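# Move the blue carton from the bookcase onto the desk

## Task

Pull the blue carton out of the line of cartons standing in the bookcase and set it down on the desk. Every brown carton has to stay exactly where it was, neither displaced nor rotated. The blue carton must not topple or come to rest at an angle, or the task fails. It has to stay in place on its own, with no help from the robot. At the end, open the gripper and move the robot away from it.

## Robot and tools

Robot: a Hello Robot Stretch 3 with one arm. It has a two-wheel base (0.33 m long, 0.34 m wide), a lift that rides up and down a mast, and a telescoping arm that sticks out to the robot's RIGHT side. The arm ends in a wrist with yaw, pitch and roll joints and a two-finger gripper with round pads 0.04 m wide. The base can only drive forward or back and turn in place. It cannot slide sideways, so the gripper moves forward or back only when the base drives. Turns pivot about a point 0.05 m behind the base's front edge. With the arm retracted and the wrist folded, a turn sweeps a circle of radius 0.28 m. An unfolded, level gripper reaches past that circle. In this task each finger pad squeezes with at most about 25 N. Loose objects may now and then get a brief push from outside.

Frames: the base frame has its origin on the floor between the drive wheels, with x forward, y left and z up. hand_pose is reported in this frame, at the point where the closed fingertips meet. With all wrist joints at zero, that frame's x points up, y points back along the arm toward the mast, and z points to the robot's rear. The odometry frame is the base frame as it stood when the scene began.

Tool execute_actions: its "actions" list holds one action or none. An empty list simply reports state and images. The optional "cameras" list picks from head_camera, nav_camera, wrist_camera or all. Leaving it out or null means all, and [] means none. An action may contain:
- "base": exactly one key. translate_m is a relative drive in metres from the base's current spot, -1 to 1, with forward positive. rotate_rad is a relative turn in place in radians, -3.2 to 3.2, with left (counter-clockwise seen from above) positive. Both count from the base position given in the latest state report.
- "joints": absolute targets, given by name. Ranges and done-tolerances: lift_m 0 to 1.1 m (±0.004), the arm's height. arm_m 0 to 0.52 m (±0.004), the extension. wrist_yaw_rad -1.345 to 4.42 (±0.02): 0 lines the gripper up with the arm, positive swings it toward the front, and 3.0 folds it over the base. wrist_pitch_rad -1.57 to 0.451 (±0.05): 0 is level, negative tips the fingertips down. wrist_roll_rad -2.911 to 2.911 (±0.02): at 0 the fingers sit side by side and level. gripper_m -0.089 to 0.179: larger is wider. The real fingertip gap is about 0.007 less than this when nearly shut and 0.025 less when fully open, and it is zero below 0.007. head_pan_rad -3.953 to 1.73: 0 faces forward, positive turns left, and -1.57 looks along the arm. head_tilt_rad -1.53 to 0.419: negative looks down.
- "contact_limits": only arm_m, a motor_effort percentage from 1 to 100. The arm stops when its effort reaches that value (negative when retracting). Lower values are gentler, but a value that is too low stops the arm immediately. The limit also caps how hard the arm holds until the next action.
Motions in one action start together. A joint or base left out of an action may keep pushing toward an older target. An unknown key or an out-of-range number rejects the whole call. Once one call reports a stop, any later calls in the same reply are skipped.

Other tools: wait(seconds 0 to 10) lets time pass and returns the same report. zoom_image(camera, region [x0,y0,x1,y1] in pixels, at most 504x504) enlarges part of that camera's latest full image. finished_scene(scene) ends the scene and cannot be undone. Call it only once the carton rests stably by itself. Replying without any tool call ends everything. While you compose a reply, the robot keeps holding its last command.

Result lines: base_status and joint_status tell how each motion ended. done: for the base this means the wheels turned as far as asked, even if they slipped. off_target: the joint or base stopped short and may still be pushing. contact_stop, time_out, torque_fault: the old target is dropped. When the arm or lift presses firmly on something it stops with contact_stop and goes slack until you command it again. A slack lift can sink under a load. The base, wrist and head never stop on contact. A wrist servo that strains for several seconds shuts off for 10 s and goes limp. on_its_own covers joints this call did not command. There, "held at" is the joint's target, not where it actually is, and an effort outside the rest range suggests it is pushing or carrying something. motor_effort is given in percent (positive toward higher values), with the peak of the action in brackets. Readings carry a fixed bias and noise. Positive wheel effort drives forward. base_odometry counts wheel rotation, so slip shows up as travel. turned_by_wheels and turned_by_imu give the turn since the last report. base_tilt gives forward and right lean in degrees, with a fixed offset of up to about 4 degrees. lidar_m lists 12 distances, one per 30-degree sector: 1st straight ahead, then counter-clockwise (4th left, 7th behind, 10th right). "-" means nothing was seen. The scan plane is 0.17 m above the floor, so it catches legs but not tabletops. The mast and a low lift block some sectors. wrist_depth_mm and head_depth_mm are 7x7 grids of median depth, read from the top left. The head grid matches the sideways image.

Cameras: head_camera and nav_camera sit on the head and follow pan and tilt. wrist_camera rides on the gripper. Calibration intrinsics and extrinsics are supplied, with small errors. The wrist camera's pose error grows when the arm is extended.

Gripper use: to grasp, command a gripper_m smaller than the carton's width. To let go, command at least 0.02 above the value where contact began. Neither the reading nor a done status proves you are holding anything. Squeezing too hard triggers a stall guard that weakens the grip.

Safety: to fold or unfold the wrist, first put lift_m between 0.32 and 0.95, wrist_pitch_rad at -0.4 and roll near 0. Once folded, the lift may go down to 0.25. With yaw below -0.4, keep pitch at -0.5 or lower. The base moves fast only when stowed (lift under 0.30, arm under 0.03, yaw above 2.54). The robot can tip if the arm pushes on something solid above about 0.45 m, on a second push after a contact_stop, or if it drives while gripping or snagged. If base_tilt shows a lean, reverse in small steps, free the gripper, and lower the lift to about 0.2. Avoid dropping or slamming the carton, knocking the brown cartons, and pushing hard.

Each tool is called by a JSON object that holds its "name" and its "arguments".

## Session

{"name": "execute_actions", "arguments": {"actions": []}}

Scene clock: 0.00 s.
base_odometry: x=+0.000 y=+0.000 heading=+0.000 (m, m, rad; odometry frame)
turned_by_wheels: +0.000 (rad since the last result)
turned_by_imu: +0.000 (rad since the last result)
base_tilt: forward=-1.0 right=-0.4 (deg)
lidar_m: 2.09 2.41 2.12 2.52 1.82 1.34 1.37 2.29 1.91 2.26 2.13 2.04
head_depth_mm: 1792 1830 1858 1853 1890 1911 1865 / 1845 1943 1976 1970 1989 2009 1966 / 1836 2022 2056 2080 2128 2154 1979 / 1823 2173 2149 2195 2203 2233 2001 / 1810 2293 2330 2329 2380 2382 2031 / 1804 2479 2464 2516 2518 2553 1995 / 1777 2575 2678 2701 2766 2747 2020
base_status: not commanded
joint_positions: lift_m=+0.431 arm_m=+0.002 wrist_yaw_rad=+3.099 wrist_pitch_rad=-0.623 wrist_roll_rad=-0.011 gripper_m=+0.037 head_pan_rad=-0.007 head_tilt_rad=-0.005
joint_status: not commanded
motor_effort: left_wheel=+0 right_wheel=-1 lift_m=+34 arm_m=+0 wrist_yaw_rad=+0 wrist_pitch_rad=+5 wrist_roll_rad=+0 gripper_m=-1 head_pan_rad=+0 head_tilt_rad=+2 (%)
hand_pose: x=-0.0130 y=+0.0465 z=+0.4009 quat_wxyz=(+0.230, +0.674, +0.204, +0.672) (m; base frame)
wrist_depth_mm: - - - - - - - / 978 985 - - - - - / 824 824 823 836 832 841 850 / 706 715 707 716 723 717 723 / 623 621 619 622 625 629 635 / 551 563 - - 552 559 565 / 500 - - - 501 504 513
pictures: head_camera (sideways: a quarter turn clockwise sets it upright), nav_camera (sideways: a quarter turn counterclockwise sets it upright), wrist_camera
Images, in order (width x height): head_camera 896x504, nav_camera 672x504, wrist_camera 644x364.

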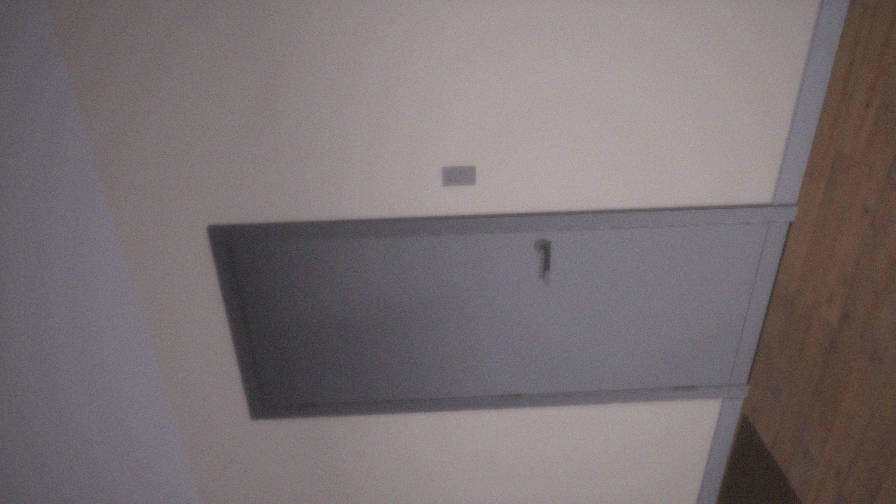

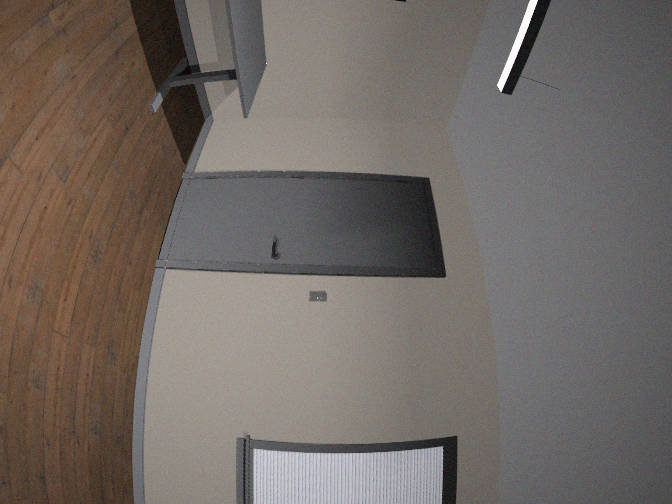

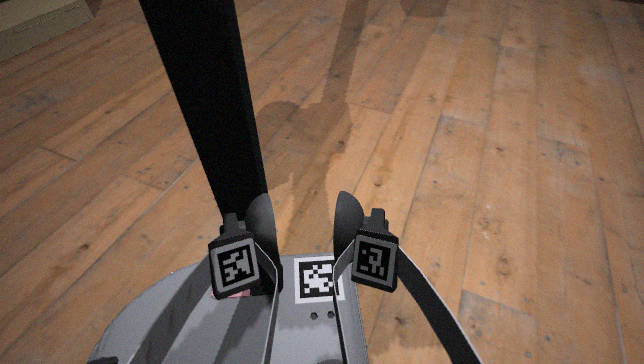

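{"name": "execute_actions", "arguments": {"actions": [{"joints":{"head_pan_rad":1.7,"head_tilt_rad":-0.4,"lift_m":0.27,"wrist_pitch_rad":-0.4}}], "cameras": ["head_camera","nav_camera"]}}

{"name": "execute_actions", "arguments": {"actions": [{"joints":{"head_pan_rad":-3.5}}], "cameras": ["head_camera","nav_camera"]}}

Scene clock: 2.70 s.
base_odometry: x=+0.000 y=+0.000 heading=+0.000 (m, m, rad; odometry frame)
turned_by_wheels: +0.000 (rad since the last result)
turned_by_imu: +0.000 (rad since the last result)
base_tilt: forward=-0.9 right=-0.4 (deg)
lidar_m: 2.10 2.42 2.12 2.53 1.81 1.34 1.37 2.28 1.91 2.25 2.13 2.04
head_depth_mm: 2159 2257 2467 2590 2122 1613 1304 / 2259 2444 2615 2727 2126 1623 1311 / 2412 2622 2788 2917 2141 1643 1320 / 2474 2651 2863 2892 2145 1649 1321 / 2230 2333 2512 2653 2167 1640 1337 / 1956 2059 2172 2295 2213 1694 1375 / 1768 1852 1985 - - - -
base_status: not commanded
joint_positions: lift_m=+0.271 arm_m=+0.002 wrist_yaw_rad=+3.099 wrist_pitch_rad=-0.423 wrist_roll_rad=-0.011 gripper_m=+0.037 head_pan_rad=+1.693 head_tilt_rad=-0.395
joint_status: all done
motor_effort: left_wheel=+0(0) right_wheel=-1(1) lift_m=+17(33) arm_m=+0(0) wrist_yaw_rad=+1(1) wrist_pitch_rad=+10(11) wrist_roll_rad=+0(0) gripper_m=+0(1) head_pan_rad=+3(41) head_tilt_rad=-3(24) (%)
hand_pose: x=-0.0118 y=+0.0763 z=+0.2822 quat_wxyz=(+0.163, +0.690, +0.135, +0.692) (m; base frame)
wrist_depth_mm: - - - - - - - / - - - - - - - / 827 819 835 837 837 833 837 / 663 656 - 661 659 660 668 / 540 547 - 542 545 549 546 / 463 - - - 469 463 467 / - - - - 402 404 408
pictures: head_camera (sideways: a quarter turn clockwise sets it upright), nav_camera (sideways: a quarter turn counterclockwise sets it upright)
camera_calibration (this result's frames):
head_camera: T_world_to_cam=[[0.000804072, -0.414027, -0.910264, 1.20272], [-0.994171, -0.098464, 0.0439075, -0.0509947], [-0.107807, 0.904923, -0.411693, 0.491894], [0, 0, 0, 1]] pos_world=[0.00136508, 0.0478115, 1.29954]
nav_camera: T_world_to_cam=[[-0.0731292, 0.35085, 0.933572, -1.17347], [0.990165, 0.13749, 0.0258915, 0.0181842], [-0.119273, 0.926283, -0.357454, 0.424526], [0, 0, 0, 1]] pos_world=[-0.053186, 0.0159813, 1.2468]
Images, in order (width x height): head_camera 896x504, nav_camera 672x504.

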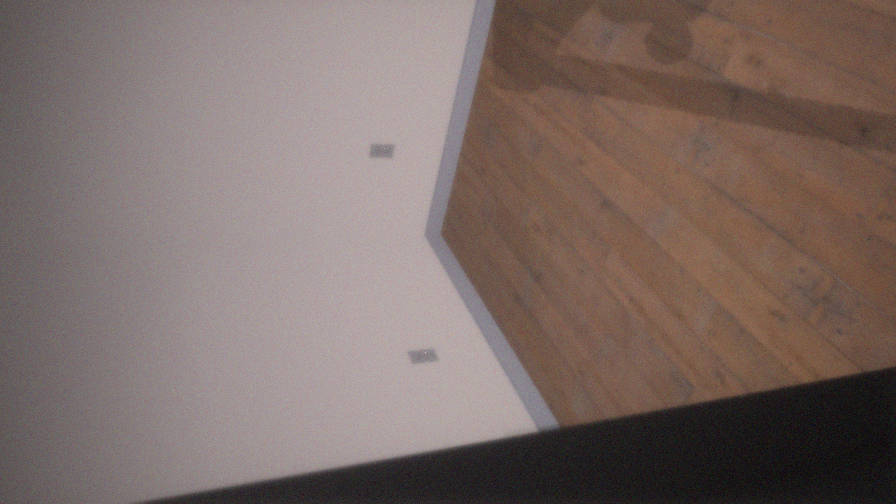

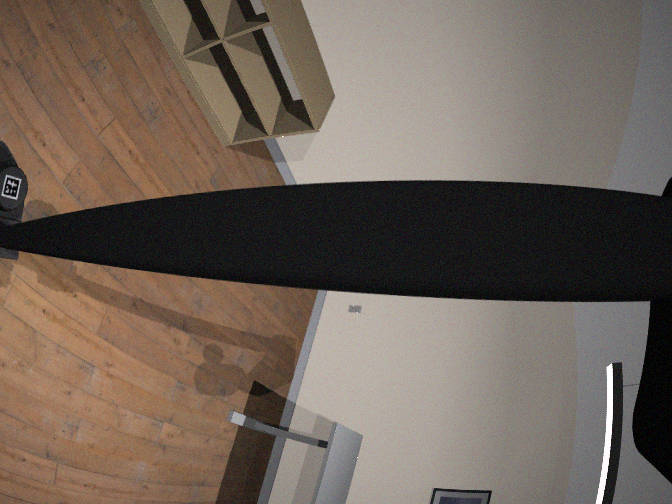

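Scene clock: 5.73 s.
base_odometry: x=+0.000 y=+0.000 heading=+0.000 (m, m, rad; odometry frame)
turned_by_wheels: +0.000 (rad since the last result)
turned_by_imu: +0.000 (rad since the last result)
base_tilt: forward=-1.0 right=-0.4 (deg)
lidar_m: 2.10 2.42 2.12 2.52 1.82 1.34 1.37 2.29 1.90 2.25 2.14 2.04
head_depth_mm: 1389 1507 1613 1636 1709 1599 1300 / 1399 1512 1637 1656 1649 1620 1305 / 1419 1510 1651 1665 1741 1622 1320 / 1447 1555 1678 1683 1762 1645 1319 / 1459 1570 1725 1827 1756 1640 1322 / 1477 1607 1734 1916 2033 1665 1336 / 1501 1633 1774 1950 2092 1669 1335
base_status: not commanded
joint_positions: lift_m=+0.271 arm_m=+0.002 wrist_yaw_rad=+3.099 wrist_pitch_rad=-0.423 wrist_roll_rad=-0.011 gripper_m=+0.037 head_pan_rad=-3.493 head_tilt_rad=-0.395
joint_status: all done
motor_effort: left_wheel=+0(0) right_wheel=-1(1) lift_m=+17(17) arm_m=-1(0) wrist_yaw_rad=+0(0) wrist_pitch_rad=+10(10) wrist_roll_rad=+0(0) gripper_m=-1(1) head_pan_rad=-4(40) head_tilt_rad=-3(2) (%)
hand_pose: x=-0.0118 y=+0.0763 z=+0.2822 quat_wxyz=(+0.163, +0.690, +0.135, +0.692) (m; base frame)
wrist_depth_mm: - - - - - - - / - - - - - - - / 843 837 837 824 839 840 839 / 665 656 - 657 659 662 659 / 545 540 - 546 542 546 550 / 462 - - - 466 467 465 / - - - - 406 405 406
pictures: head_camera (sideways: a quarter turn clockwise sets it upright), nav_camera (sideways: a quarter turn counterclockwise sets it upright)
camera_calibration (this result's frames):
head_camera: T_world_to_cam=[[0.369091, -0.188034, -0.910173, 1.20035], [-0.365428, -0.929804, 0.0439024, -0.0548234], [-0.854537, 0.316399, -0.411895, 0.496711], [0, 0, 0, 1]] pos_world=[-0.0386154, 0.0175738, 1.29953]
nav_camera: T_world_to_cam=[[-0.34582, 0.0948665, 0.933493, -1.17171], [0.32885, 0.944027, 0.025888, 0.0222228], [-0.878787, 0.315932, -0.35766, 0.429427], [0, 0, 0, 1]] pos_world=[-0.0351317, -0.045493, 1.24679]
Images, in order (width x height): head_camera 896x504, nav_camera 672x504.

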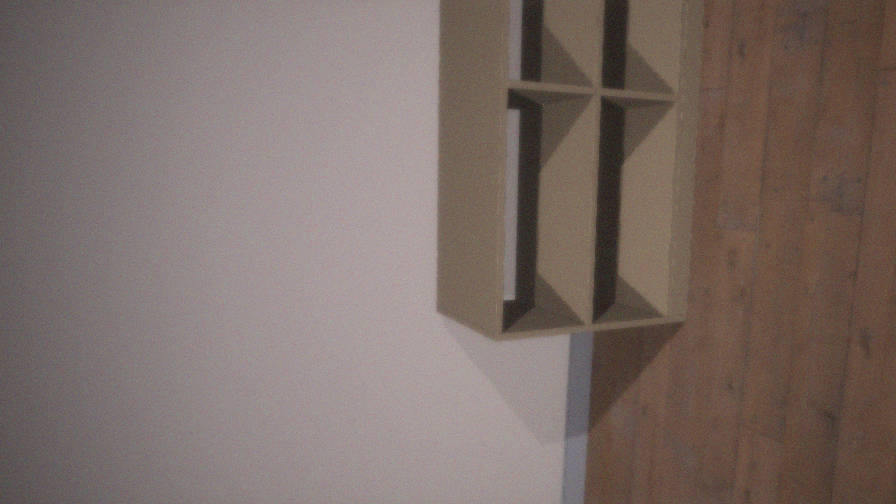

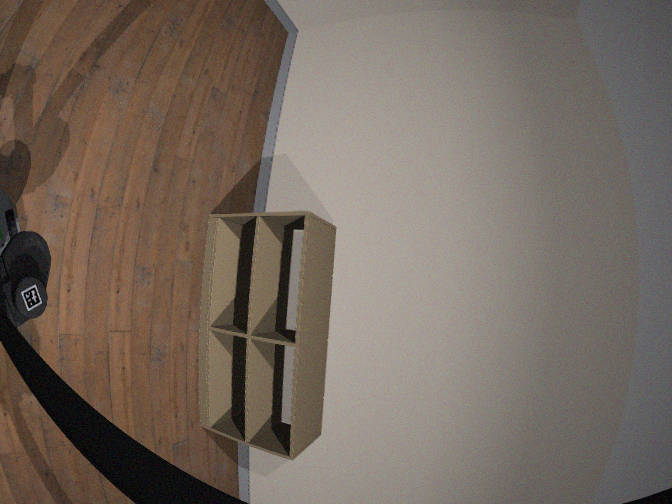

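{"name": "execute_actions", "arguments": {"actions": [{"joints":{"head_pan_rad":-1.8}}], "cameras": ["head_camera","nav_camera"]}}

Scene clock: 7.40 s.
base_odometry: x=+0.000 y=+0.000 heading=+0.000 (m, m, rad; odometry frame)
turned_by_wheels: +0.000 (rad since the last result)
turned_by_imu: +0.000 (rad since the last result)
base_tilt: forward=-1.0 right=-0.4 (deg)
lidar_m: 2.10 2.42 2.12 2.52 1.81 1.34 1.37 2.28 1.90 2.26 2.13 2.04
head_depth_mm: 1739 1842 1889 2112 2052 1621 1307 / 1765 1923 1938 2196 2064 1633 1307 / 1821 1944 2070 2252 2105 1623 1314 / 1862 2014 2173 2377 2177 1640 1329 / 1906 2043 2218 2438 2150 1644 1328 / 1950 2110 2294 2529 2168 1665 1324 / 2025 2212 2405 2615 2186 1650 1332
base_status: not commanded
joint_positions: lift_m=+0.271 arm_m=+0.002 wrist_yaw_rad=+3.099 wrist_pitch_rad=-0.423 wrist_roll_rad=-0.011 gripper_m=+0.037 head_pan_rad=-1.807 head_tilt_rad=-0.395
joint_status: all done
motor_effort: left_wheel=+0(0) right_wheel=+0(0) lift_m=+17(17) arm_m=+0(0) wrist_yaw_rad=+1(0) wrist_pitch_rad=+10(10) wrist_roll_rad=+0(0) gripper_m=-1(0) head_pan_rad=+4(40) head_tilt_rad=-2(3) (%)
hand_pose: x=-0.0118 y=+0.0763 z=+0.2822 quat_wxyz=(+0.163, +0.690, +0.135, +0.692) (m; base frame)
wrist_depth_mm: - - - - - - - / - - - - - - - / 824 827 844 830 847 831 842 / 654 649 - 659 655 664 670 / 542 544 - 544 546 545 553 / 464 - - - 464 466 462 / - - - - 404 410 405
pictures: head_camera (sideways: a quarter turn clockwise sets it upright), nav_camera (sideways: a quarter turn counterclockwise sets it upright)
camera_calibration (this result's frames):
head_camera: T_world_to_cam=[[0.144545, 0.38819, -0.910173, 1.20172], [0.965525, -0.256583, 0.0439024, -0.0629422], [-0.216492, -0.88514, -0.411895, 0.492819], [0, 0, 0, 1]] pos_world=[-0.00623928, -0.0464333, 1.29953]
nav_camera: T_world_to_cam=[[-0.0546537, -0.354406, 0.933493, -1.17348], [-0.975467, 0.218617, 0.025888, 0.0301792], [-0.213252, -0.909177, -0.35766, 0.425368], [0, 0, 0, 1]] pos_world=[0.0560141, -0.0357527, 1.24679]
Images, in order (width x height): head_camera 896x504, nav_camera 672x504.

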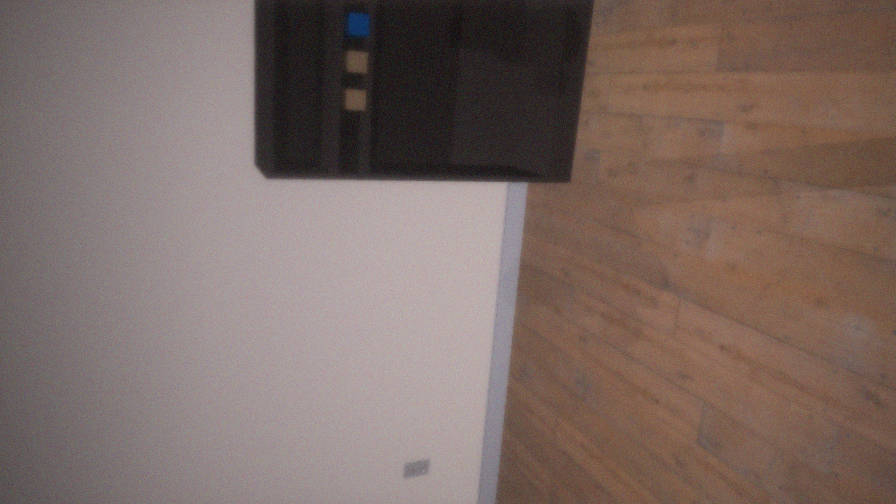

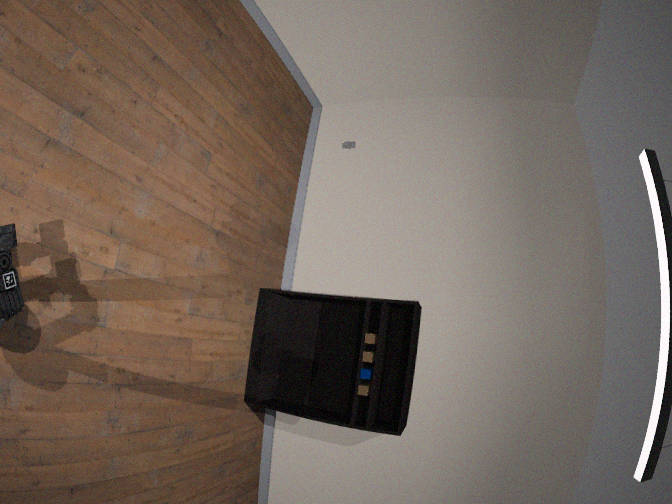

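{"name": "execute_actions", "arguments": {"actions": [{"base":{"rotate_rad":0.93}}], "cameras": []}}

{"name": "execute_actions", "arguments": {"actions": [{"base":{"translate_m":-1.0}}], "cameras": []}}

{"name": "execute_actions", "arguments": {"actions": [{"base":{"translate_m":-0.33}}], "cameras": []}}

{"name": "execute_actions", "arguments": {"actions": [{"base":{"rotate_rad":-1.4},"joints":{"head_pan_rad":-1.57,"head_tilt_rad":-0.8}}], "cameras": ["head_camera"]}}

Scene clock: 10.40 s.
base_odometry: x=+0.000 y=+0.000 heading=+0.930 (m, m, rad; odometry frame)
turned_by_wheels: +0.930 (rad since the last result)
turned_by_imu: +0.927 (rad since the last result)
base_tilt: forward=-1.0 right=-0.4 (deg)
lidar_m: 2.12 2.61 1.55 1.34 1.75 2.17 1.94 1.91 2.23 2.04 2.05 2.41
head_depth_mm: 2101 2254 2494 2665 2126 1610 1306 / 1983 2120 2317 2535 2121 1609 1295 / 1887 2054 2238 2385 2138 1626 1313 / 1827 1932 2110 2281 2138 1617 1323 / 1762 1873 2001 2174 2154 1651 1328 / 1666 1800 1923 2089 2177 1655 1325 / 1612 1714 1844 1975 2110 1659 1328
base_status: done
joint_positions: lift_m=+0.271 arm_m=+0.002 wrist_yaw_rad=+3.099 wrist_pitch_rad=-0.423 wrist_roll_rad=-0.011 gripper_m=+0.037 head_pan_rad=-1.807 head_tilt_rad=-0.396
joint_status: not commanded
motor_effort: left_wheel=-3(13) right_wheel=+2(11) lift_m=+17(17) arm_m=-1(1) wrist_yaw_rad=+0(0) wrist_pitch_rad=+10(10) wrist_roll_rad=+0(0) gripper_m=+0(1) head_pan_rad=+3(3) head_tilt_rad=-2(2) (%)
hand_pose: x=-0.0118 y=+0.0763 z=+0.2822 quat_wxyz=(+0.162, +0.690, +0.135, +0.692) (m; base frame)
wrist_depth_mm: - - - - - - - / - - - - - - - / 828 835 842 834 841 838 836 / 660 660 - 651 659 659 659 / 539 541 - 539 546 538 547 / 461 - - - 464 463 462 / - - - - 407 406 410
pictures: none
No camera images: the call's "cameras" was empty. Leave "cameras" out to get every camera's image.

Scene clock: 15.43 s.
base_odometry: x=-0.598 y=-0.801 heading=+0.930 (m, m, rad; odometry frame)
turned_by_wheels: +0.000 (rad since the last result)
turned_by_imu: -0.002 (rad since the last result)
base_tilt: forward=-1.0 right=-0.4 (deg)
lidar_m: 3.11 2.14 1.29 1.42 1.60 1.31 0.95 0.99 1.50 2.19 2.20 2.72
head_depth_mm: 1501 1573 1668 1758 1848 1622 1301 / 1737 1847 1939 2114 2065 1613 1308 / 1981 2156 2307 2528 2137 1637 1321 / 1943 2105 2272 2466 2156 1633 1322 / 1864 2006 2164 2325 2164 1650 1336 / 1819 1909 2080 2241 2191 1641 1333 / 1726 1853 1987 2135 2176 1652 1331
base_status: done
joint_positions: lift_m=+0.271 arm_m=+0.002 wrist_yaw_rad=+3.099 wrist_pitch_rad=-0.422 wrist_roll_rad=-0.011 gripper_m=+0.037 head_pan_rad=-1.807 head_tilt_rad=-0.396
joint_status: not commanded
motor_effort: left_wheel=-3(13) right_wheel=+2(6) lift_m=+17(17) arm_m=+0(0) wrist_yaw_rad=+0(0) wrist_pitch_rad=+10(10) wrist_roll_rad=+0(0) gripper_m=+0(1) head_pan_rad=+4(3) head_tilt_rad=-2(2) (%)
hand_pose: x=-0.0118 y=+0.0763 z=+0.2823 quat_wxyz=(+0.162, +0.690, +0.135, +0.692) (m; base frame)
wrist_depth_mm: - - - - - - - / - - - - - - - / 823 835 838 838 840 835 831 / 661 657 - 653 658 661 657 / 541 547 - 545 545 544 541 / 460 - - - 465 465 464 / - - - - 404 404 408
pictures: none
No camera images: the call's "cameras" was empty. Leave "cameras" out to get every camera's image.

Scene clock: 18.27 s.
base_odometry: x=-0.795 y=-1.066 heading=+0.930 (m, m, rad; odometry frame)
turned_by_wheels: +0.000 (rad since the last result)
turned_by_imu: -0.001 (rad since the last result)
base_tilt: forward=-1.0 right=-0.5 (deg)
lidar_m: 3.69 2.39 1.43 1.54 1.48 0.63 0.78 0.76 0.73 2.20 2.25 2.79
head_depth_mm: 1100 1148 1211 1275 1350 1442 1297 / 1269 1343 1419 1532 1652 1576 1312 / 1497 1617 1752 1874 1983 1639 1327 / 1845 2021 2204 2435 2154 1631 1320 / 1944 2069 2208 2397 2196 1653 1327 / 1843 1965 2125 2274 2196 1656 1335 / 1772 1885 2049 2151 2205 1668 1337
base_status: done
joint_positions: lift_m=+0.271 arm_m=+0.002 wrist_yaw_rad=+3.099 wrist_pitch_rad=-0.422 wrist_roll_rad=-0.011 gripper_m=+0.037 head_pan_rad=-1.807 head_tilt_rad=-0.396
joint_status: not commanded
motor_effort: left_wheel=-2(14) right_wheel=+2(4) lift_m=+18(17) arm_m=+0(0) wrist_yaw_rad=+1(1) wrist_pitch_rad=+10(10) wrist_roll_rad=+0(0) gripper_m=+0(0) head_pan_rad=+3(3) head_tilt_rad=-2(2) (%)
hand_pose: x=-0.0118 y=+0.0764 z=+0.2823 quat_wxyz=(+0.162, +0.690, +0.135, +0.692) (m; base frame)
wrist_depth_mm: - - - - - - - / - - - - - - - / 830 832 833 842 836 835 847 / 655 662 - 653 667 652 660 / 544 544 - 546 542 543 544 / 461 - - - 465 468 465 / - - - - 405 406 406
pictures: none
No camera images: the call's "cameras" was empty. Leave "cameras" out to get every camera's image.

Scene clock: 20.53 s.
base_odometry: x=-0.795 y=-1.066 heading=-0.470 (m, m, rad; odometry frame)
turned_by_wheels: -1.400 (rad since the last result)
turned_by_imu: -1.395 (rad since the last result)
base_tilt: forward=-0.9 right=-0.4 (deg)
lidar_m: 2.23 2.34 3.25 3.44 1.91 1.43 1.54 1.21 0.63 0.83 0.73 1.28
head_depth_mm: 691 558 707 816 1102 1252 1093 / 697 561 708 1110 1284 1227 1099 / 695 565 710 1123 1312 1224 1120 / 695 568 715 1125 1327 1227 1123 / 699 573 721 1129 1323 1236 1101 / 694 575 724 1134 1333 1242 1107 / 695 583 726 1055 1187 1239 1108
base_status: done
joint_positions: lift_m=+0.271 arm_m=+0.002 wrist_yaw_rad=+3.099 wrist_pitch_rad=-0.422 wrist_roll_rad=-0.011 gripper_m=+0.037 head_pan_rad=-1.577 head_tilt_rad=-0.790
joint_status: all done
motor_effort: left_wheel=+3(16) right_wheel=-4(10) lift_m=+17(17) arm_m=-1(0) wrist_yaw_rad=+0(1) wrist_pitch_rad=+10(10) wrist_roll_rad=+0(0) gripper_m=-1(1) head_pan_rad=+3(22) head_tilt_rad=-5(30) (%)
hand_pose: x=-0.0118 y=+0.0763 z=+0.2823 quat_wxyz=(+0.162, +0.690, +0.135, +0.692) (m; base frame)
wrist_depth_mm: - - - - - - - / - - - - - - - / 827 836 833 838 843 843 839 / 659 662 - 659 659 662 664 / 538 546 - 543 544 548 544 / 463 - - - 462 465 465 / - - - - 404 407 406
pictures: head_camera (sideways: a quarter turn clockwise sets it upright)
camera_calibration (this result's frames):
head_camera: T_world_to_cam=[[0.0539473, 0.729759, -0.681572, 0.904249], [0.998518, -0.044348, 0.0315505, -0.0470431], [-0.00720212, -0.682264, -0.73107, 0.906775], [0, 0, 0, 1]] pos_world=[0.00472227, -0.0433099, 1.28071]
Images, in order (width x height): head_camera 896x504.

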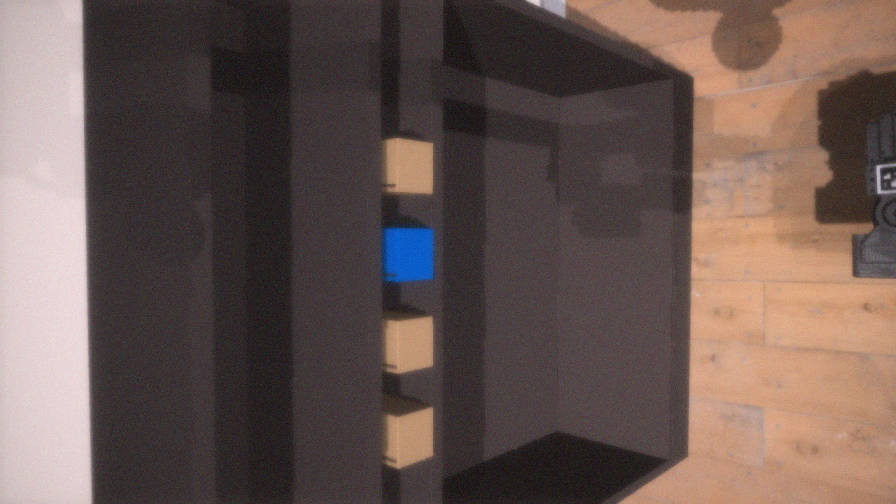

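{"name": "execute_actions", "arguments": {"actions": [{"base":{"rotate_rad":-0.06},"joints":{"lift_m":0.69}}], "cameras": []}}

{"name": "execute_actions", "arguments": {"actions": [{"joints":{"wrist_yaw_rad":0,"gripper_m":0.105}}], "cameras": []}}

{"name": "execute_actions", "arguments": {"actions": [{"joints":{"wrist_pitch_rad":0}}], "cameras": ["head_camera","wrist_camera"]}}

Scene clock: 25.90 s.
base_odometry: x=-0.795 y=-1.066 heading=-0.530 (m, m, rad; odometry frame)
turned_by_wheels: -0.060 (rad since the last result)
turned_by_imu: -0.060 (rad since the last result)
base_tilt: forward=-1.0 right=-0.5 (deg)
lidar_m: 2.23 2.31 3.08 3.90 1.87 1.43 1.54 1.28 0.63 0.83 0.73 1.21
head_depth_mm: 700 588 711 783 1394 1277 - / 705 591 707 1034 1256 1232 - / 700 593 711 1125 1296 1232 - / 695 568 717 1121 1318 1239 - / 691 573 719 1116 1316 1241 1089 / 688 576 721 779 1315 1231 1105 / 691 582 727 734 1275 1215 1108
base_status: done
joint_positions: lift_m=+0.689 arm_m=+0.002 wrist_yaw_rad=+3.099 wrist_pitch_rad=-0.422 wrist_roll_rad=-0.011 gripper_m=+0.037 head_pan_rad=-1.577 head_tilt_rad=-0.791
joint_status: all done
motor_effort: left_wheel=+3(14) right_wheel=-3(10) lift_m=+50(52) arm_m=-1(1) wrist_yaw_rad=+0(0) wrist_pitch_rad=+10(10) wrist_roll_rad=+0(0) gripper_m=+0(0) head_pan_rad=+3(4) head_tilt_rad=-5(5) (%)
hand_pose: x=-0.0118 y=+0.0764 z=+0.7012 quat_wxyz=(+0.162, +0.690, +0.134, +0.692) (m; base frame)
wrist_depth_mm: - - - - - - - / - - - - - - - / - - - - - - - / - - - - - - - / - - - - - - - / 941 926 - 948 925 943 939 / 814 814 807 813 827 825 836
pictures: none
No camera images: the call's "cameras" was empty. Leave "cameras" out to get every camera's image.

Scene clock: 28.47 s.
base_odometry: x=-0.795 y=-1.066 heading=-0.530 (m, m, rad; odometry frame)
turned_by_wheels: +0.000 (rad since the last result)
turned_by_imu: +0.000 (rad since the last result)
base_tilt: forward=-0.9 right=-0.4 (deg)
lidar_m: 2.23 2.30 3.10 3.90 1.88 1.43 1.54 1.28 0.63 0.83 0.73 1.21
head_depth_mm: 699 588 712 782 1390 1264 - / 703 589 709 1037 1244 1240 - / 700 592 712 1132 1316 1228 - / 696 568 717 1126 1323 1233 1101 / 692 572 718 1109 1327 1238 1103 / 688 578 720 774 1306 1226 1105 / 691 583 727 731 1273 1217 1116
base_status: not commanded
joint_positions: lift_m=+0.689 arm_m=+0.002 wrist_yaw_rad=+0.003 wrist_pitch_rad=-0.422 wrist_roll_rad=-0.011 gripper_m=+0.105 head_pan_rad=-1.577 head_tilt_rad=-0.791
joint_status: all done
motor_effort: left_wheel=+3(3) right_wheel=-3(3) lift_m=+50(50) arm_m=-1(1) wrist_yaw_rad=-2(4) wrist_pitch_rad=+10(10) wrist_roll_rad=+0(0) gripper_m=+0(100) head_pan_rad=+3(3) head_tilt_rad=-5(4) (%)
hand_pose: x=-0.0207 y=-0.3713 z=+0.7012 quat_wxyz=(+0.696, +0.150, -0.687, -0.146) (m; base frame)
wrist_depth_mm: 280 279 281 285 310 312 310 / 551 566 567 575 589 435 647 / 597 625 630 632 639 440 739 / 611 682 701 713 714 473 839 / 600 752 802 823 825 550 958 / 599 775 825 822 803 945 946 / 618 725 712 716 716 825 821
pictures: none
No camera images: the call's "cameras" was empty. Leave "cameras" out to get every camera's image.

Scene clock: 29.50 s.
base_odometry: x=-0.795 y=-1.066 heading=-0.530 (m, m, rad; odometry frame)
turned_by_wheels: +0.000 (rad since the last result)
turned_by_imu: +0.000 (rad since the last result)
base_tilt: forward=-0.9 right=-0.4 (deg)
lidar_m: 2.23 2.31 3.08 3.88 1.87 1.43 1.54 1.28 0.64 0.82 0.73 1.20
head_depth_mm: 699 587 714 784 1384 1261 - / 703 592 705 1040 1265 1233 - / 701 594 712 1130 1316 1228 - / 694 567 715 1114 1322 1240 1102 / 693 572 720 1111 1319 1240 1108 / 686 577 722 777 1312 1215 1106 / 691 582 723 733 1267 1221 1110
base_status: not commanded
joint_positions: lift_m=+0.689 arm_m=+0.002 wrist_yaw_rad=+0.003 wrist_pitch_rad=-0.027 wrist_roll_rad=-0.011 gripper_m=+0.105 head_pan_rad=-1.577 head_tilt_rad=-0.791
joint_status: all done
motor_effort: left_wheel=+3(2) right_wheel=-3(3) lift_m=+50(50) arm_m=-1(1) wrist_yaw_rad=-3(3) wrist_pitch_rad=+12(10) wrist_roll_rad=+0(0) gripper_m=+0(1) head_pan_rad=+3(4) head_tilt_rad=-4(4) (%)
hand_pose: x=-0.0206 y=-0.4029 z=+0.7973 quat_wxyz=(+0.711, +0.011, -0.703, -0.008) (m; base frame)
wrist_depth_mm: 516 520 525 532 533 435 326 / 532 534 543 549 553 409 345 / 304 313 375 361 569 410 655 / 313 319 326 332 355 349 677 / 588 605 612 619 627 442 714 / 605 630 648 658 653 420 744 / 578 665 669 680 680 504 784
pictures: head_camera (sideways: a quarter turn clockwise sets it upright), wrist_camera
camera_calibration (this result's frames):
head_camera: T_world_to_cam=[[0.053948, 0.729936, -0.681384, 0.904003], [0.998518, -0.0443557, 0.0315406, -0.0470301], [-0.00720066, -0.682075, -0.731247, 0.907005], [0, 0, 0, 1]] pos_world=[0.00472232, -0.0433045, 1.2807]
wrist_camera: T_world_to_cam=[[-0.99878, 0.0459738, -0.0180377, 0.00352494], [0.0288338, 0.246323, -0.968759, 0.898618], [-0.0400945, -0.968097, -0.247348, -0.0258979], [0, 0, 0, 1]] pos_world=[-0.0234283, -0.246584, 0.864202]
Images, in order (width x height): head_camera 896x504, wrist_camera 644x364.

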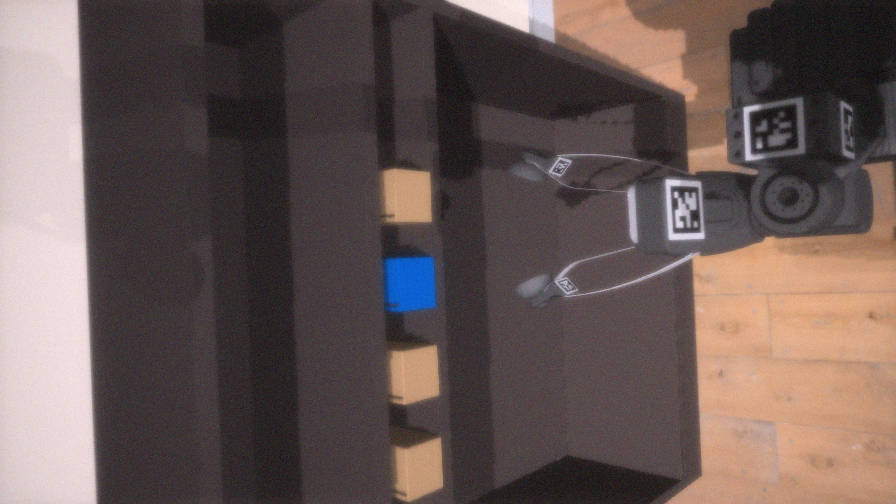

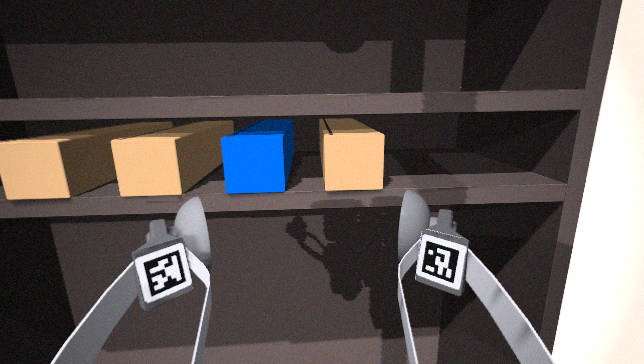

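{"name": "execute_actions", "arguments": {"actions": [{"base":{"translate_m":0.052},"joints":{"gripper_m":0.078,"arm_m":0.11}}], "cameras": ["head_camera","wrist_camera"]}}

Scene clock: 32.37 s.
base_odometry: x=-0.750 y=-1.092 heading=-0.530 (m, m, rad; odometry frame)
turned_by_wheels: +0.000 (rad since the last result)
turned_by_imu: +0.000 (rad since the last result)
base_tilt: forward=-1.0 right=-0.4 (deg)
lidar_m: 2.18 2.26 3.02 3.45 1.91 1.47 1.59 1.28 0.66 0.83 0.70 1.20
head_depth_mm: 698 588 731 863 1073 1262 - / 701 589 709 1144 1340 - 1091 / 700 594 715 1129 1333 1203 1098 / 693 568 716 945 1307 1232 1097 / 689 574 719 1104 1320 1229 1105 / 685 576 722 756 1321 1222 1104 / 692 583 726 777 1149 1221 1113
base_status: done
joint_positions: lift_m=+0.689 arm_m=+0.110 wrist_yaw_rad=+0.002 wrist_pitch_rad=-0.026 wrist_roll_rad=-0.011 gripper_m=+0.078 head_pan_rad=-1.577 head_tilt_rad=-0.791
joint_status: all done
motor_effort: left_wheel=+3(10) right_wheel=-3(4) lift_m=+50(50) arm_m=+5(5) wrist_yaw_rad=-1(3) wrist_pitch_rad=+12(12) wrist_roll_rad=+0(0) gripper_m=-1(100) head_pan_rad=+3(3) head_tilt_rad=-4(4) (%)
hand_pose: x=-0.0208 y=-0.5101 z=+0.7975 quat_wxyz=(+0.711, +0.010, -0.703, -0.008) (m; base frame)
wrist_depth_mm: 419 421 426 431 438 440 355 / 430 438 439 444 452 453 325 / 252 236 274 223 214 437 344 / 239 207 270 213 219 282 327 / 223 217 227 226 227 235 237 / 508 518 530 528 542 516 361 / 525 542 550 552 563 503 364
pictures: head_camera (sideways: a quarter turn clockwise sets it upright), wrist_camera
camera_calibration (this result's frames):
head_camera: T_world_to_cam=[[0.0539478, 0.729936, -0.681383, 0.904003], [0.998518, -0.0443555, 0.0315406, -0.0470301], [-0.0072005, -0.682075, -0.731247, 0.907005], [0, 0, 0, 1]] pos_world=[0.00472233, -0.0433044, 1.2807]
wrist_camera: T_world_to_cam=[[-0.998733, 0.0469551, -0.0180866, 0.00874609], [0.0290826, 0.245337, -0.969002, 0.924987], [-0.0410622, -0.9683, -0.246391, -0.130574], [0, 0, 0, 1]] pos_world=[-0.0235277, -0.353778, 0.8643]
Images, in order (width x height): head_camera 896x504, wrist_camera 644x364.

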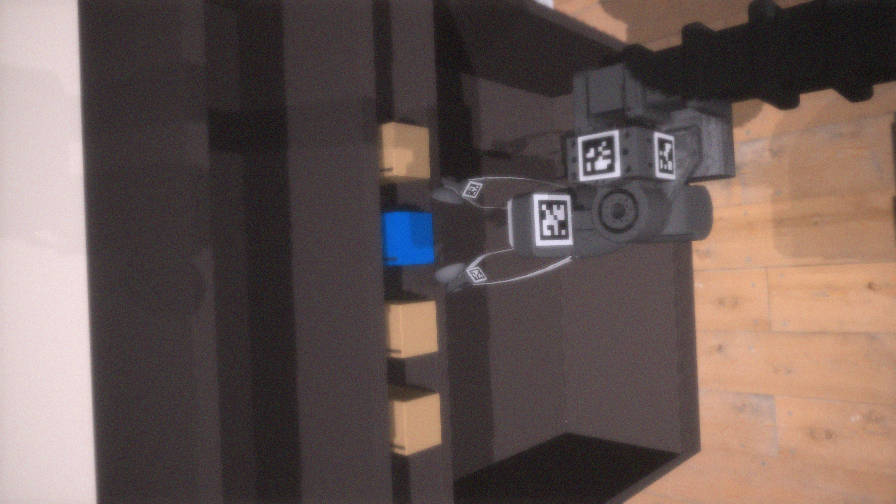

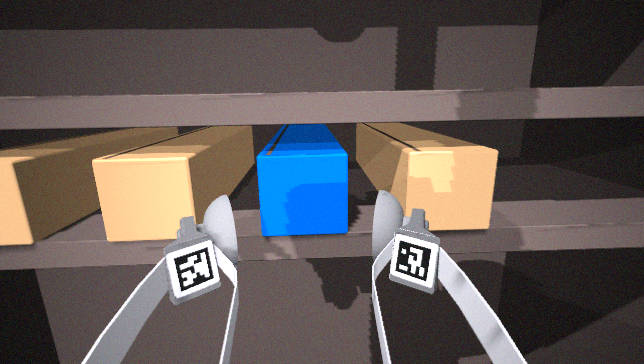

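{"name": "execute_actions", "arguments": {"actions": [{"joints":{"gripper_m":0.072,"arm_m":0.155},"contact_limits":{"arm_m":12}}], "cameras": ["head_camera","wrist_camera"]}}

Scene clock: 34.23 s.
base_odometry: x=-0.750 y=-1.092 heading=-0.530 (m, m, rad; odometry frame)
turned_by_wheels: +0.000 (rad since the last result)
turned_by_imu: +0.000 (rad since the last result)
base_tilt: forward=-0.9 right=-0.4 (deg)
lidar_m: 2.18 2.25 3.02 3.89 1.91 1.47 1.59 1.28 0.66 0.83 0.70 1.21
head_depth_mm: 701 587 733 863 1066 1280 - / 702 590 707 1134 - 1232 1092 / 698 593 710 1124 - 1229 1101 / 695 567 712 771 1318 1230 1106 / 689 573 714 1115 1313 1237 1101 / 687 578 721 753 1314 1226 1106 / 690 579 727 781 1147 1225 1108
base_status: not commanded
joint_positions: lift_m=+0.689 arm_m=+0.155 wrist_yaw_rad=+0.002 wrist_pitch_rad=-0.025 wrist_roll_rad=-0.011 gripper_m=+0.072 head_pan_rad=-1.577 head_tilt_rad=-0.791
joint_status: all done
motor_effort: left_wheel=+3(3) right_wheel=-3(3) lift_m=+50(50) arm_m=+5(4) wrist_yaw_rad=-2(1) wrist_pitch_rad=+11(11) wrist_roll_rad=+0(0) gripper_m=+0(100) head_pan_rad=+3(3) head_tilt_rad=-4(4) (%)
contact_limits: arm_m 12 (drawing in: default 29, maximum 48; extending or still: default 39, maximum 65)
hand_pose: x=-0.0208 y=-0.5551 z=+0.7975 quat_wxyz=(+0.711, +0.010, -0.703, -0.008) (m; base frame)
wrist_depth_mm: 378 383 388 389 395 400 354 / 391 394 399 402 406 410 326 / 158 159 161 163 212 430 327 / 165 165 238 168 202 171 327 / 168 170 174 173 177 178 216 / 179 180 185 185 489 191 320 / 481 493 496 502 513 500 365
pictures: head_camera (sideways: a quarter turn clockwise sets it upright), wrist_camera
camera_calibration (this result's frames):
head_camera: T_world_to_cam=[[0.0539478, 0.729936, -0.681384, 0.904003], [0.998518, -0.0443554, 0.0315406, -0.0470301], [-0.00720042, -0.682075, -0.731247, 0.907005], [0, 0, 0, 1]] pos_world=[0.00472233, -0.0433045, 1.2807]
wrist_camera: T_world_to_cam=[[-0.998731, 0.0470013, -0.0180883, 0.0108744], [0.0290943, 0.245305, -0.969009, 0.936025], [-0.0411076, -0.968306, -0.246361, -0.174176], [0, 0, 0, 1]] pos_world=[-0.0235324, -0.398778, 0.864303]
Images, in order (width x height): head_camera 896x504, wrist_camera 644x364.

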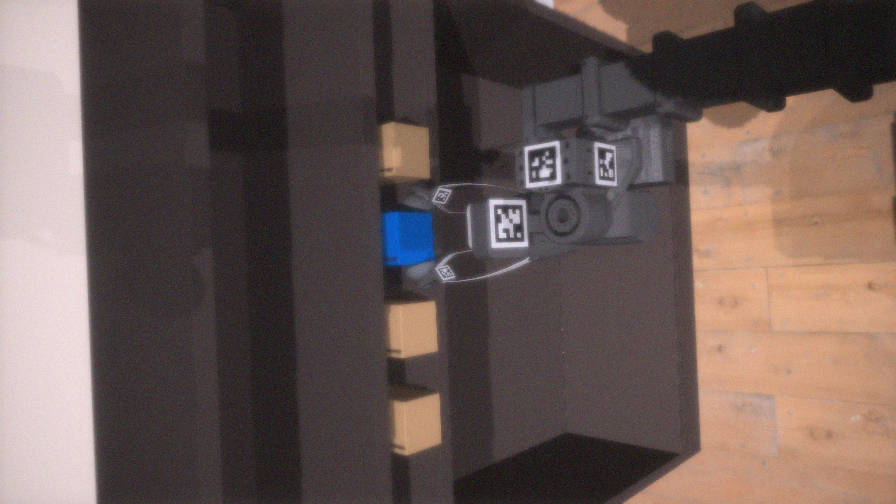

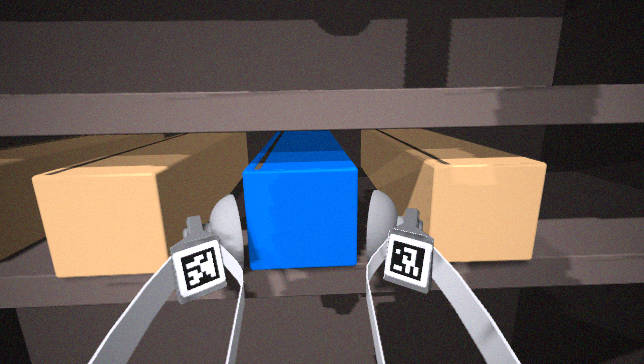

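{"name": "execute_actions", "arguments": {"actions": [{"base":{"translate_m":0.004}}], "cameras": []}}

{"name": "execute_actions", "arguments": {"actions": [{"joints":{"arm_m":0.185},"contact_limits":{"arm_m":12}}], "cameras": ["wrist_camera"]}}

{"name": "execute_actions", "arguments": {"actions": [{"joints":{"gripper_m":-0.02}}], "cameras": []}}

{"name": "execute_actions", "arguments": {"actions": [{"joints":{"arm_m":0.11}}], "cameras": ["head_camera","wrist_camera"]}}

Scene clock: 35.30 s.
base_odometry: x=-0.747 y=-1.094 heading=-0.530 (m, m, rad; odometry frame)
turned_by_wheels: +0.000 (rad since the last result)
turned_by_imu: +0.000 (rad since the last result)
base_tilt: forward=-0.9 right=-0.4 (deg)
lidar_m: 2.17 2.24 3.00 3.45 1.91 1.48 1.59 1.28 0.66 0.82 0.70 1.21
head_depth_mm: 700 586 730 875 1080 1273 - / 701 590 710 1135 - 1222 1098 / 698 593 711 1133 - 1227 1100 / 696 569 714 771 1314 1226 1103 / 692 571 722 1113 1314 1230 1098 / 686 576 720 754 1315 1216 1105 / 690 580 726 781 1146 1225 1104
base_status: done
joint_positions: lift_m=+0.689 arm_m=+0.155 wrist_yaw_rad=+0.002 wrist_pitch_rad=-0.025 wrist_roll_rad=-0.011 gripper_m=+0.072 head_pan_rad=-1.577 head_tilt_rad=-0.791
joint_status: not commanded
motor_effort: left_wheel=+3(7) right_wheel=-3(4) lift_m=+50(50) arm_m=+5(5) wrist_yaw_rad=-2(2) wrist_pitch_rad=+11(11) wrist_roll_rad=+0(0) gripper_m=+0(0) head_pan_rad=+3(3) head_tilt_rad=-4(5) (%)
hand_pose: x=-0.0208 y=-0.5551 z=+0.7975 quat_wxyz=(+0.711, +0.010, -0.703, -0.008) (m; base frame)
wrist_depth_mm: 384 383 387 391 398 398 359 / 393 395 398 405 407 408 329 / 158 160 161 164 216 209 330 / 168 165 227 167 215 171 331 / 170 169 175 174 177 178 216 / 179 180 184 185 491 190 324 / 489 497 497 507 518 508 368
pictures: none
No camera images: the call's "cameras" was empty. Leave "cameras" out to get every camera's image.

Scene clock: 36.50 s.
base_odometry: x=-0.747 y=-1.094 heading=-0.530 (m, m, rad; odometry frame)
turned_by_wheels: +0.000 (rad since the last result)
turned_by_imu: +0.000 (rad since the last result)
base_tilt: forward=-1.0 right=-0.4 (deg)
lidar_m: 2.18 2.25 3.01 3.88 1.91 1.48 1.59 1.28 0.66 0.82 0.69 1.20
head_depth_mm: 698 588 730 874 1079 1272 - / 702 592 708 1132 - 1217 1099 / 697 594 712 767 - 1233 1095 / 695 567 714 745 1325 1232 1099 / 688 574 719 1120 1325 1232 1103 / 686 575 723 753 1297 1225 1106 / 689 582 726 778 1140 1219 1111
base_status: not commanded
joint_positions: lift_m=+0.689 arm_m=+0.185 wrist_yaw_rad=+0.002 wrist_pitch_rad=-0.025 wrist_roll_rad=-0.011 gripper_m=+0.072 head_pan_rad=-1.577 head_tilt_rad=-0.791
joint_status: all done
motor_effort: left_wheel=+2(3) right_wheel=-3(3) lift_m=+50(50) arm_m=+6(6) wrist_yaw_rad=-2(2) wrist_pitch_rad=+11(12) wrist_roll_rad=+0(0) gripper_m=-2(2) head_pan_rad=+3(3) head_tilt_rad=-4(5) (%)
contact_limits: arm_m 12 (drawing in: default 29, maximum 48; extending or still: default 39, maximum 65)
hand_pose: x=-0.0209 y=-0.5851 z=+0.7975 quat_wxyz=(+0.711, +0.010, -0.703, -0.008) (m; base frame)
wrist_depth_mm: 351 355 362 365 367 371 357 / 364 370 370 373 375 381 330 / 129 130 132 134 135 136 139 / 146 164 202 140 216 141 277 / 136 139 143 144 173 145 187 / 142 144 152 151 157 151 160 / 303 155 467 467 479 478 352
pictures: wrist_camera
camera_calibration (this result's frames):
wrist_camera: T_world_to_cam=[[-0.998729, 0.0470404, -0.0180886, 0.0122959], [0.0291039, 0.245297, -0.969011, 0.943374], [-0.0411456, -0.968306, -0.246355, -0.203197], [0, 0, 0, 1]] pos_world=[-0.0235362, -0.428742, 0.864304]
Images, in order (width x height): wrist_camera 644x364.

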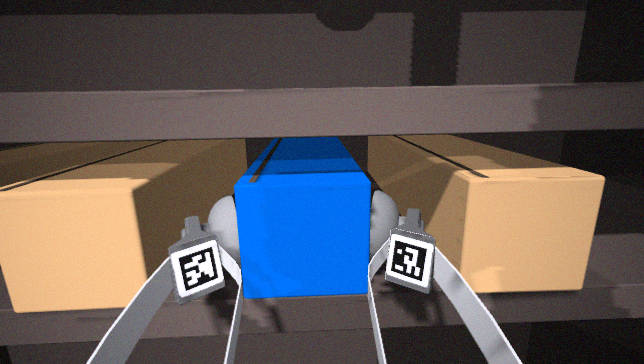

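Scene clock: 37.90 s.
base_odometry: x=-0.747 y=-1.094 heading=-0.530 (m, m, rad; odometry frame)
turned_by_wheels: +0.000 (rad since the last result)
turned_by_imu: +0.000 (rad since the last result)
base_tilt: forward=-1.0 right=-0.4 (deg)
lidar_m: 2.18 2.25 3.02 3.89 1.91 1.47 1.59 1.28 0.66 0.83 0.70 1.20
head_depth_mm: 699 585 730 871 1077 1284 - / 700 589 707 1134 - 1224 1093 / 698 592 713 767 - 1230 1101 / 695 567 712 729 1329 1223 1104 / 689 572 719 1114 1322 1228 1102 / 686 576 724 755 1316 1224 1109 / 691 582 723 780 1146 1220 1108
base_status: not commanded
joint_positions: lift_m=+0.689 arm_m=+0.185 wrist_yaw_rad=+0.002 wrist_pitch_rad=-0.025 wrist_roll_rad=-0.011 gripper_m=+0.031 head_pan_rad=-1.577 head_tilt_rad=-0.791
joint_status: gripper_m off_target (ended at +0.031, target -0.020)
motor_effort: left_wheel=+3(3) right_wheel=-3(3) lift_m=+50(50) arm_m=+5(6) wrist_yaw_rad=-1(3) wrist_pitch_rad=+11(12) wrist_roll_rad=+0(0) gripper_m=-100(100) head_pan_rad=+3(3) head_tilt_rad=-5(5) (%)
hand_pose: x=-0.0209 y=-0.5851 z=+0.7975 quat_wxyz=(+0.711, +0.010, -0.703, -0.008) (m; base frame)
wrist_depth_mm: 352 357 359 363 370 374 358 / 365 367 369 371 379 381 329 / 129 130 132 133 135 137 138 / 146 164 203 138 215 141 276 / 136 139 140 141 173 145 188 / 142 144 148 148 156 151 159 / 304 155 466 465 473 484 354
pictures: none
No camera images: the call's "cameras" was empty. Leave "cameras" out to get every camera's image.

Scene clock: 39.63 s.
base_odometry: x=-0.747 y=-1.094 heading=-0.530 (m, m, rad; odometry frame)
turned_by_wheels: +0.000 (rad since the last result)
turned_by_imu: +0.000 (rad since the last result)
base_tilt: forward=-0.9 right=-0.4 (deg)
lidar_m: 2.18 2.24 3.02 3.89 1.91 1.48 1.59 1.28 0.66 0.83 0.70 1.21
head_depth_mm: 699 588 729 867 1087 1270 - / 702 590 708 1138 1340 - 1100 / 695 592 708 768 1335 1204 1097 / 694 568 712 728 1311 1228 1096 / 687 574 719 1111 1313 1236 1104 / 688 576 724 749 1317 1222 1112 / 692 583 728 781 1141 1220 1111
base_status: not commanded
joint_positions: lift_m=+0.689 arm_m=+0.110 wrist_yaw_rad=+0.002 wrist_pitch_rad=-0.025 wrist_roll_rad=-0.011 gripper_m=+0.000 head_pan_rad=-1.577 head_tilt_rad=-0.791
joint_status: all done
on_its_own: gripper_m moved -0.031 toward your old target -0.020
motor_effort: left_wheel=+3(3) right_wheel=-3(3) lift_m=+50(50) arm_m=-6(6) wrist_yaw_rad=-2(2) wrist_pitch_rad=+11(11) wrist_roll_rad=+0(0) gripper_m=-100(100) head_pan_rad=+3(4) head_tilt_rad=-5(4) (%)
hand_pose: x=-0.0209 y=-0.5109 z=+0.7975 quat_wxyz=(+0.711, +0.010, -0.703, -0.008) (m; base frame)
wrist_depth_mm: 419 423 426 432 439 438 358 / 434 435 440 447 451 451 330 / 247 234 260 221 216 440 345 / 234 207 210 137 218 280 333 / 220 219 138 138 226 233 236 / 504 516 145 145 540 534 367 / 520 537 547 558 558 513 369
pictures: head_camera (sideways: a quarter turn clockwise sets it upright), wrist_camera
camera_calibration (this result's frames):
head_camera: T_world_to_cam=[[0.0539479, 0.729936, -0.681384, 0.904003], [0.998518, -0.0443556, 0.0315406, -0.0470301], [-0.00720058, -0.682075, -0.731247, 0.907005], [0, 0, 0, 1]] pos_world=[0.00472232, -0.0433045, 1.2807]
wrist_camera: T_world_to_cam=[[-0.998727, 0.0470928, -0.0180893, 0.00881997], [0.0291175, 0.245296, -0.969011, 0.925175], [-0.0411962, -0.968304, -0.246355, -0.131359], [0, 0, 0, 1]] pos_world=[-0.0235415, -0.354552, 0.864304]
Images, in order (width x height): head_camera 896x504, wrist_camera 644x364.

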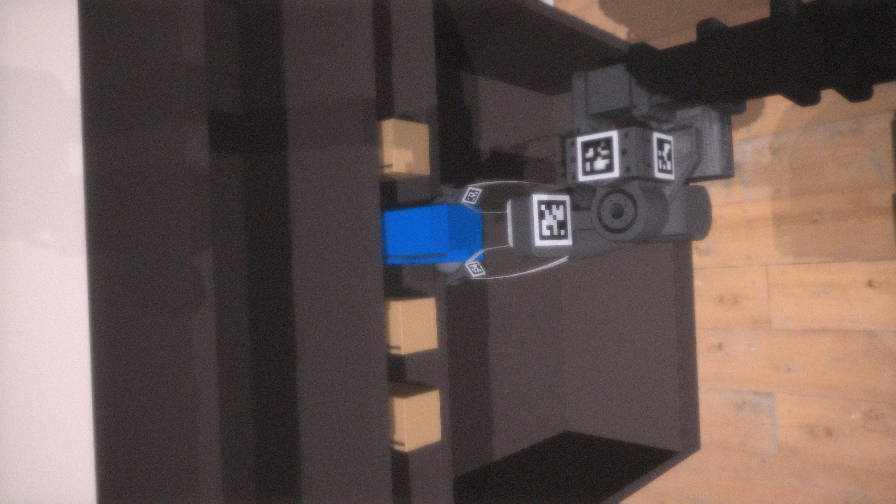

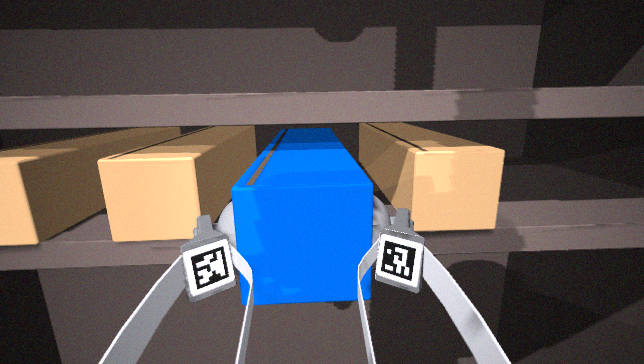

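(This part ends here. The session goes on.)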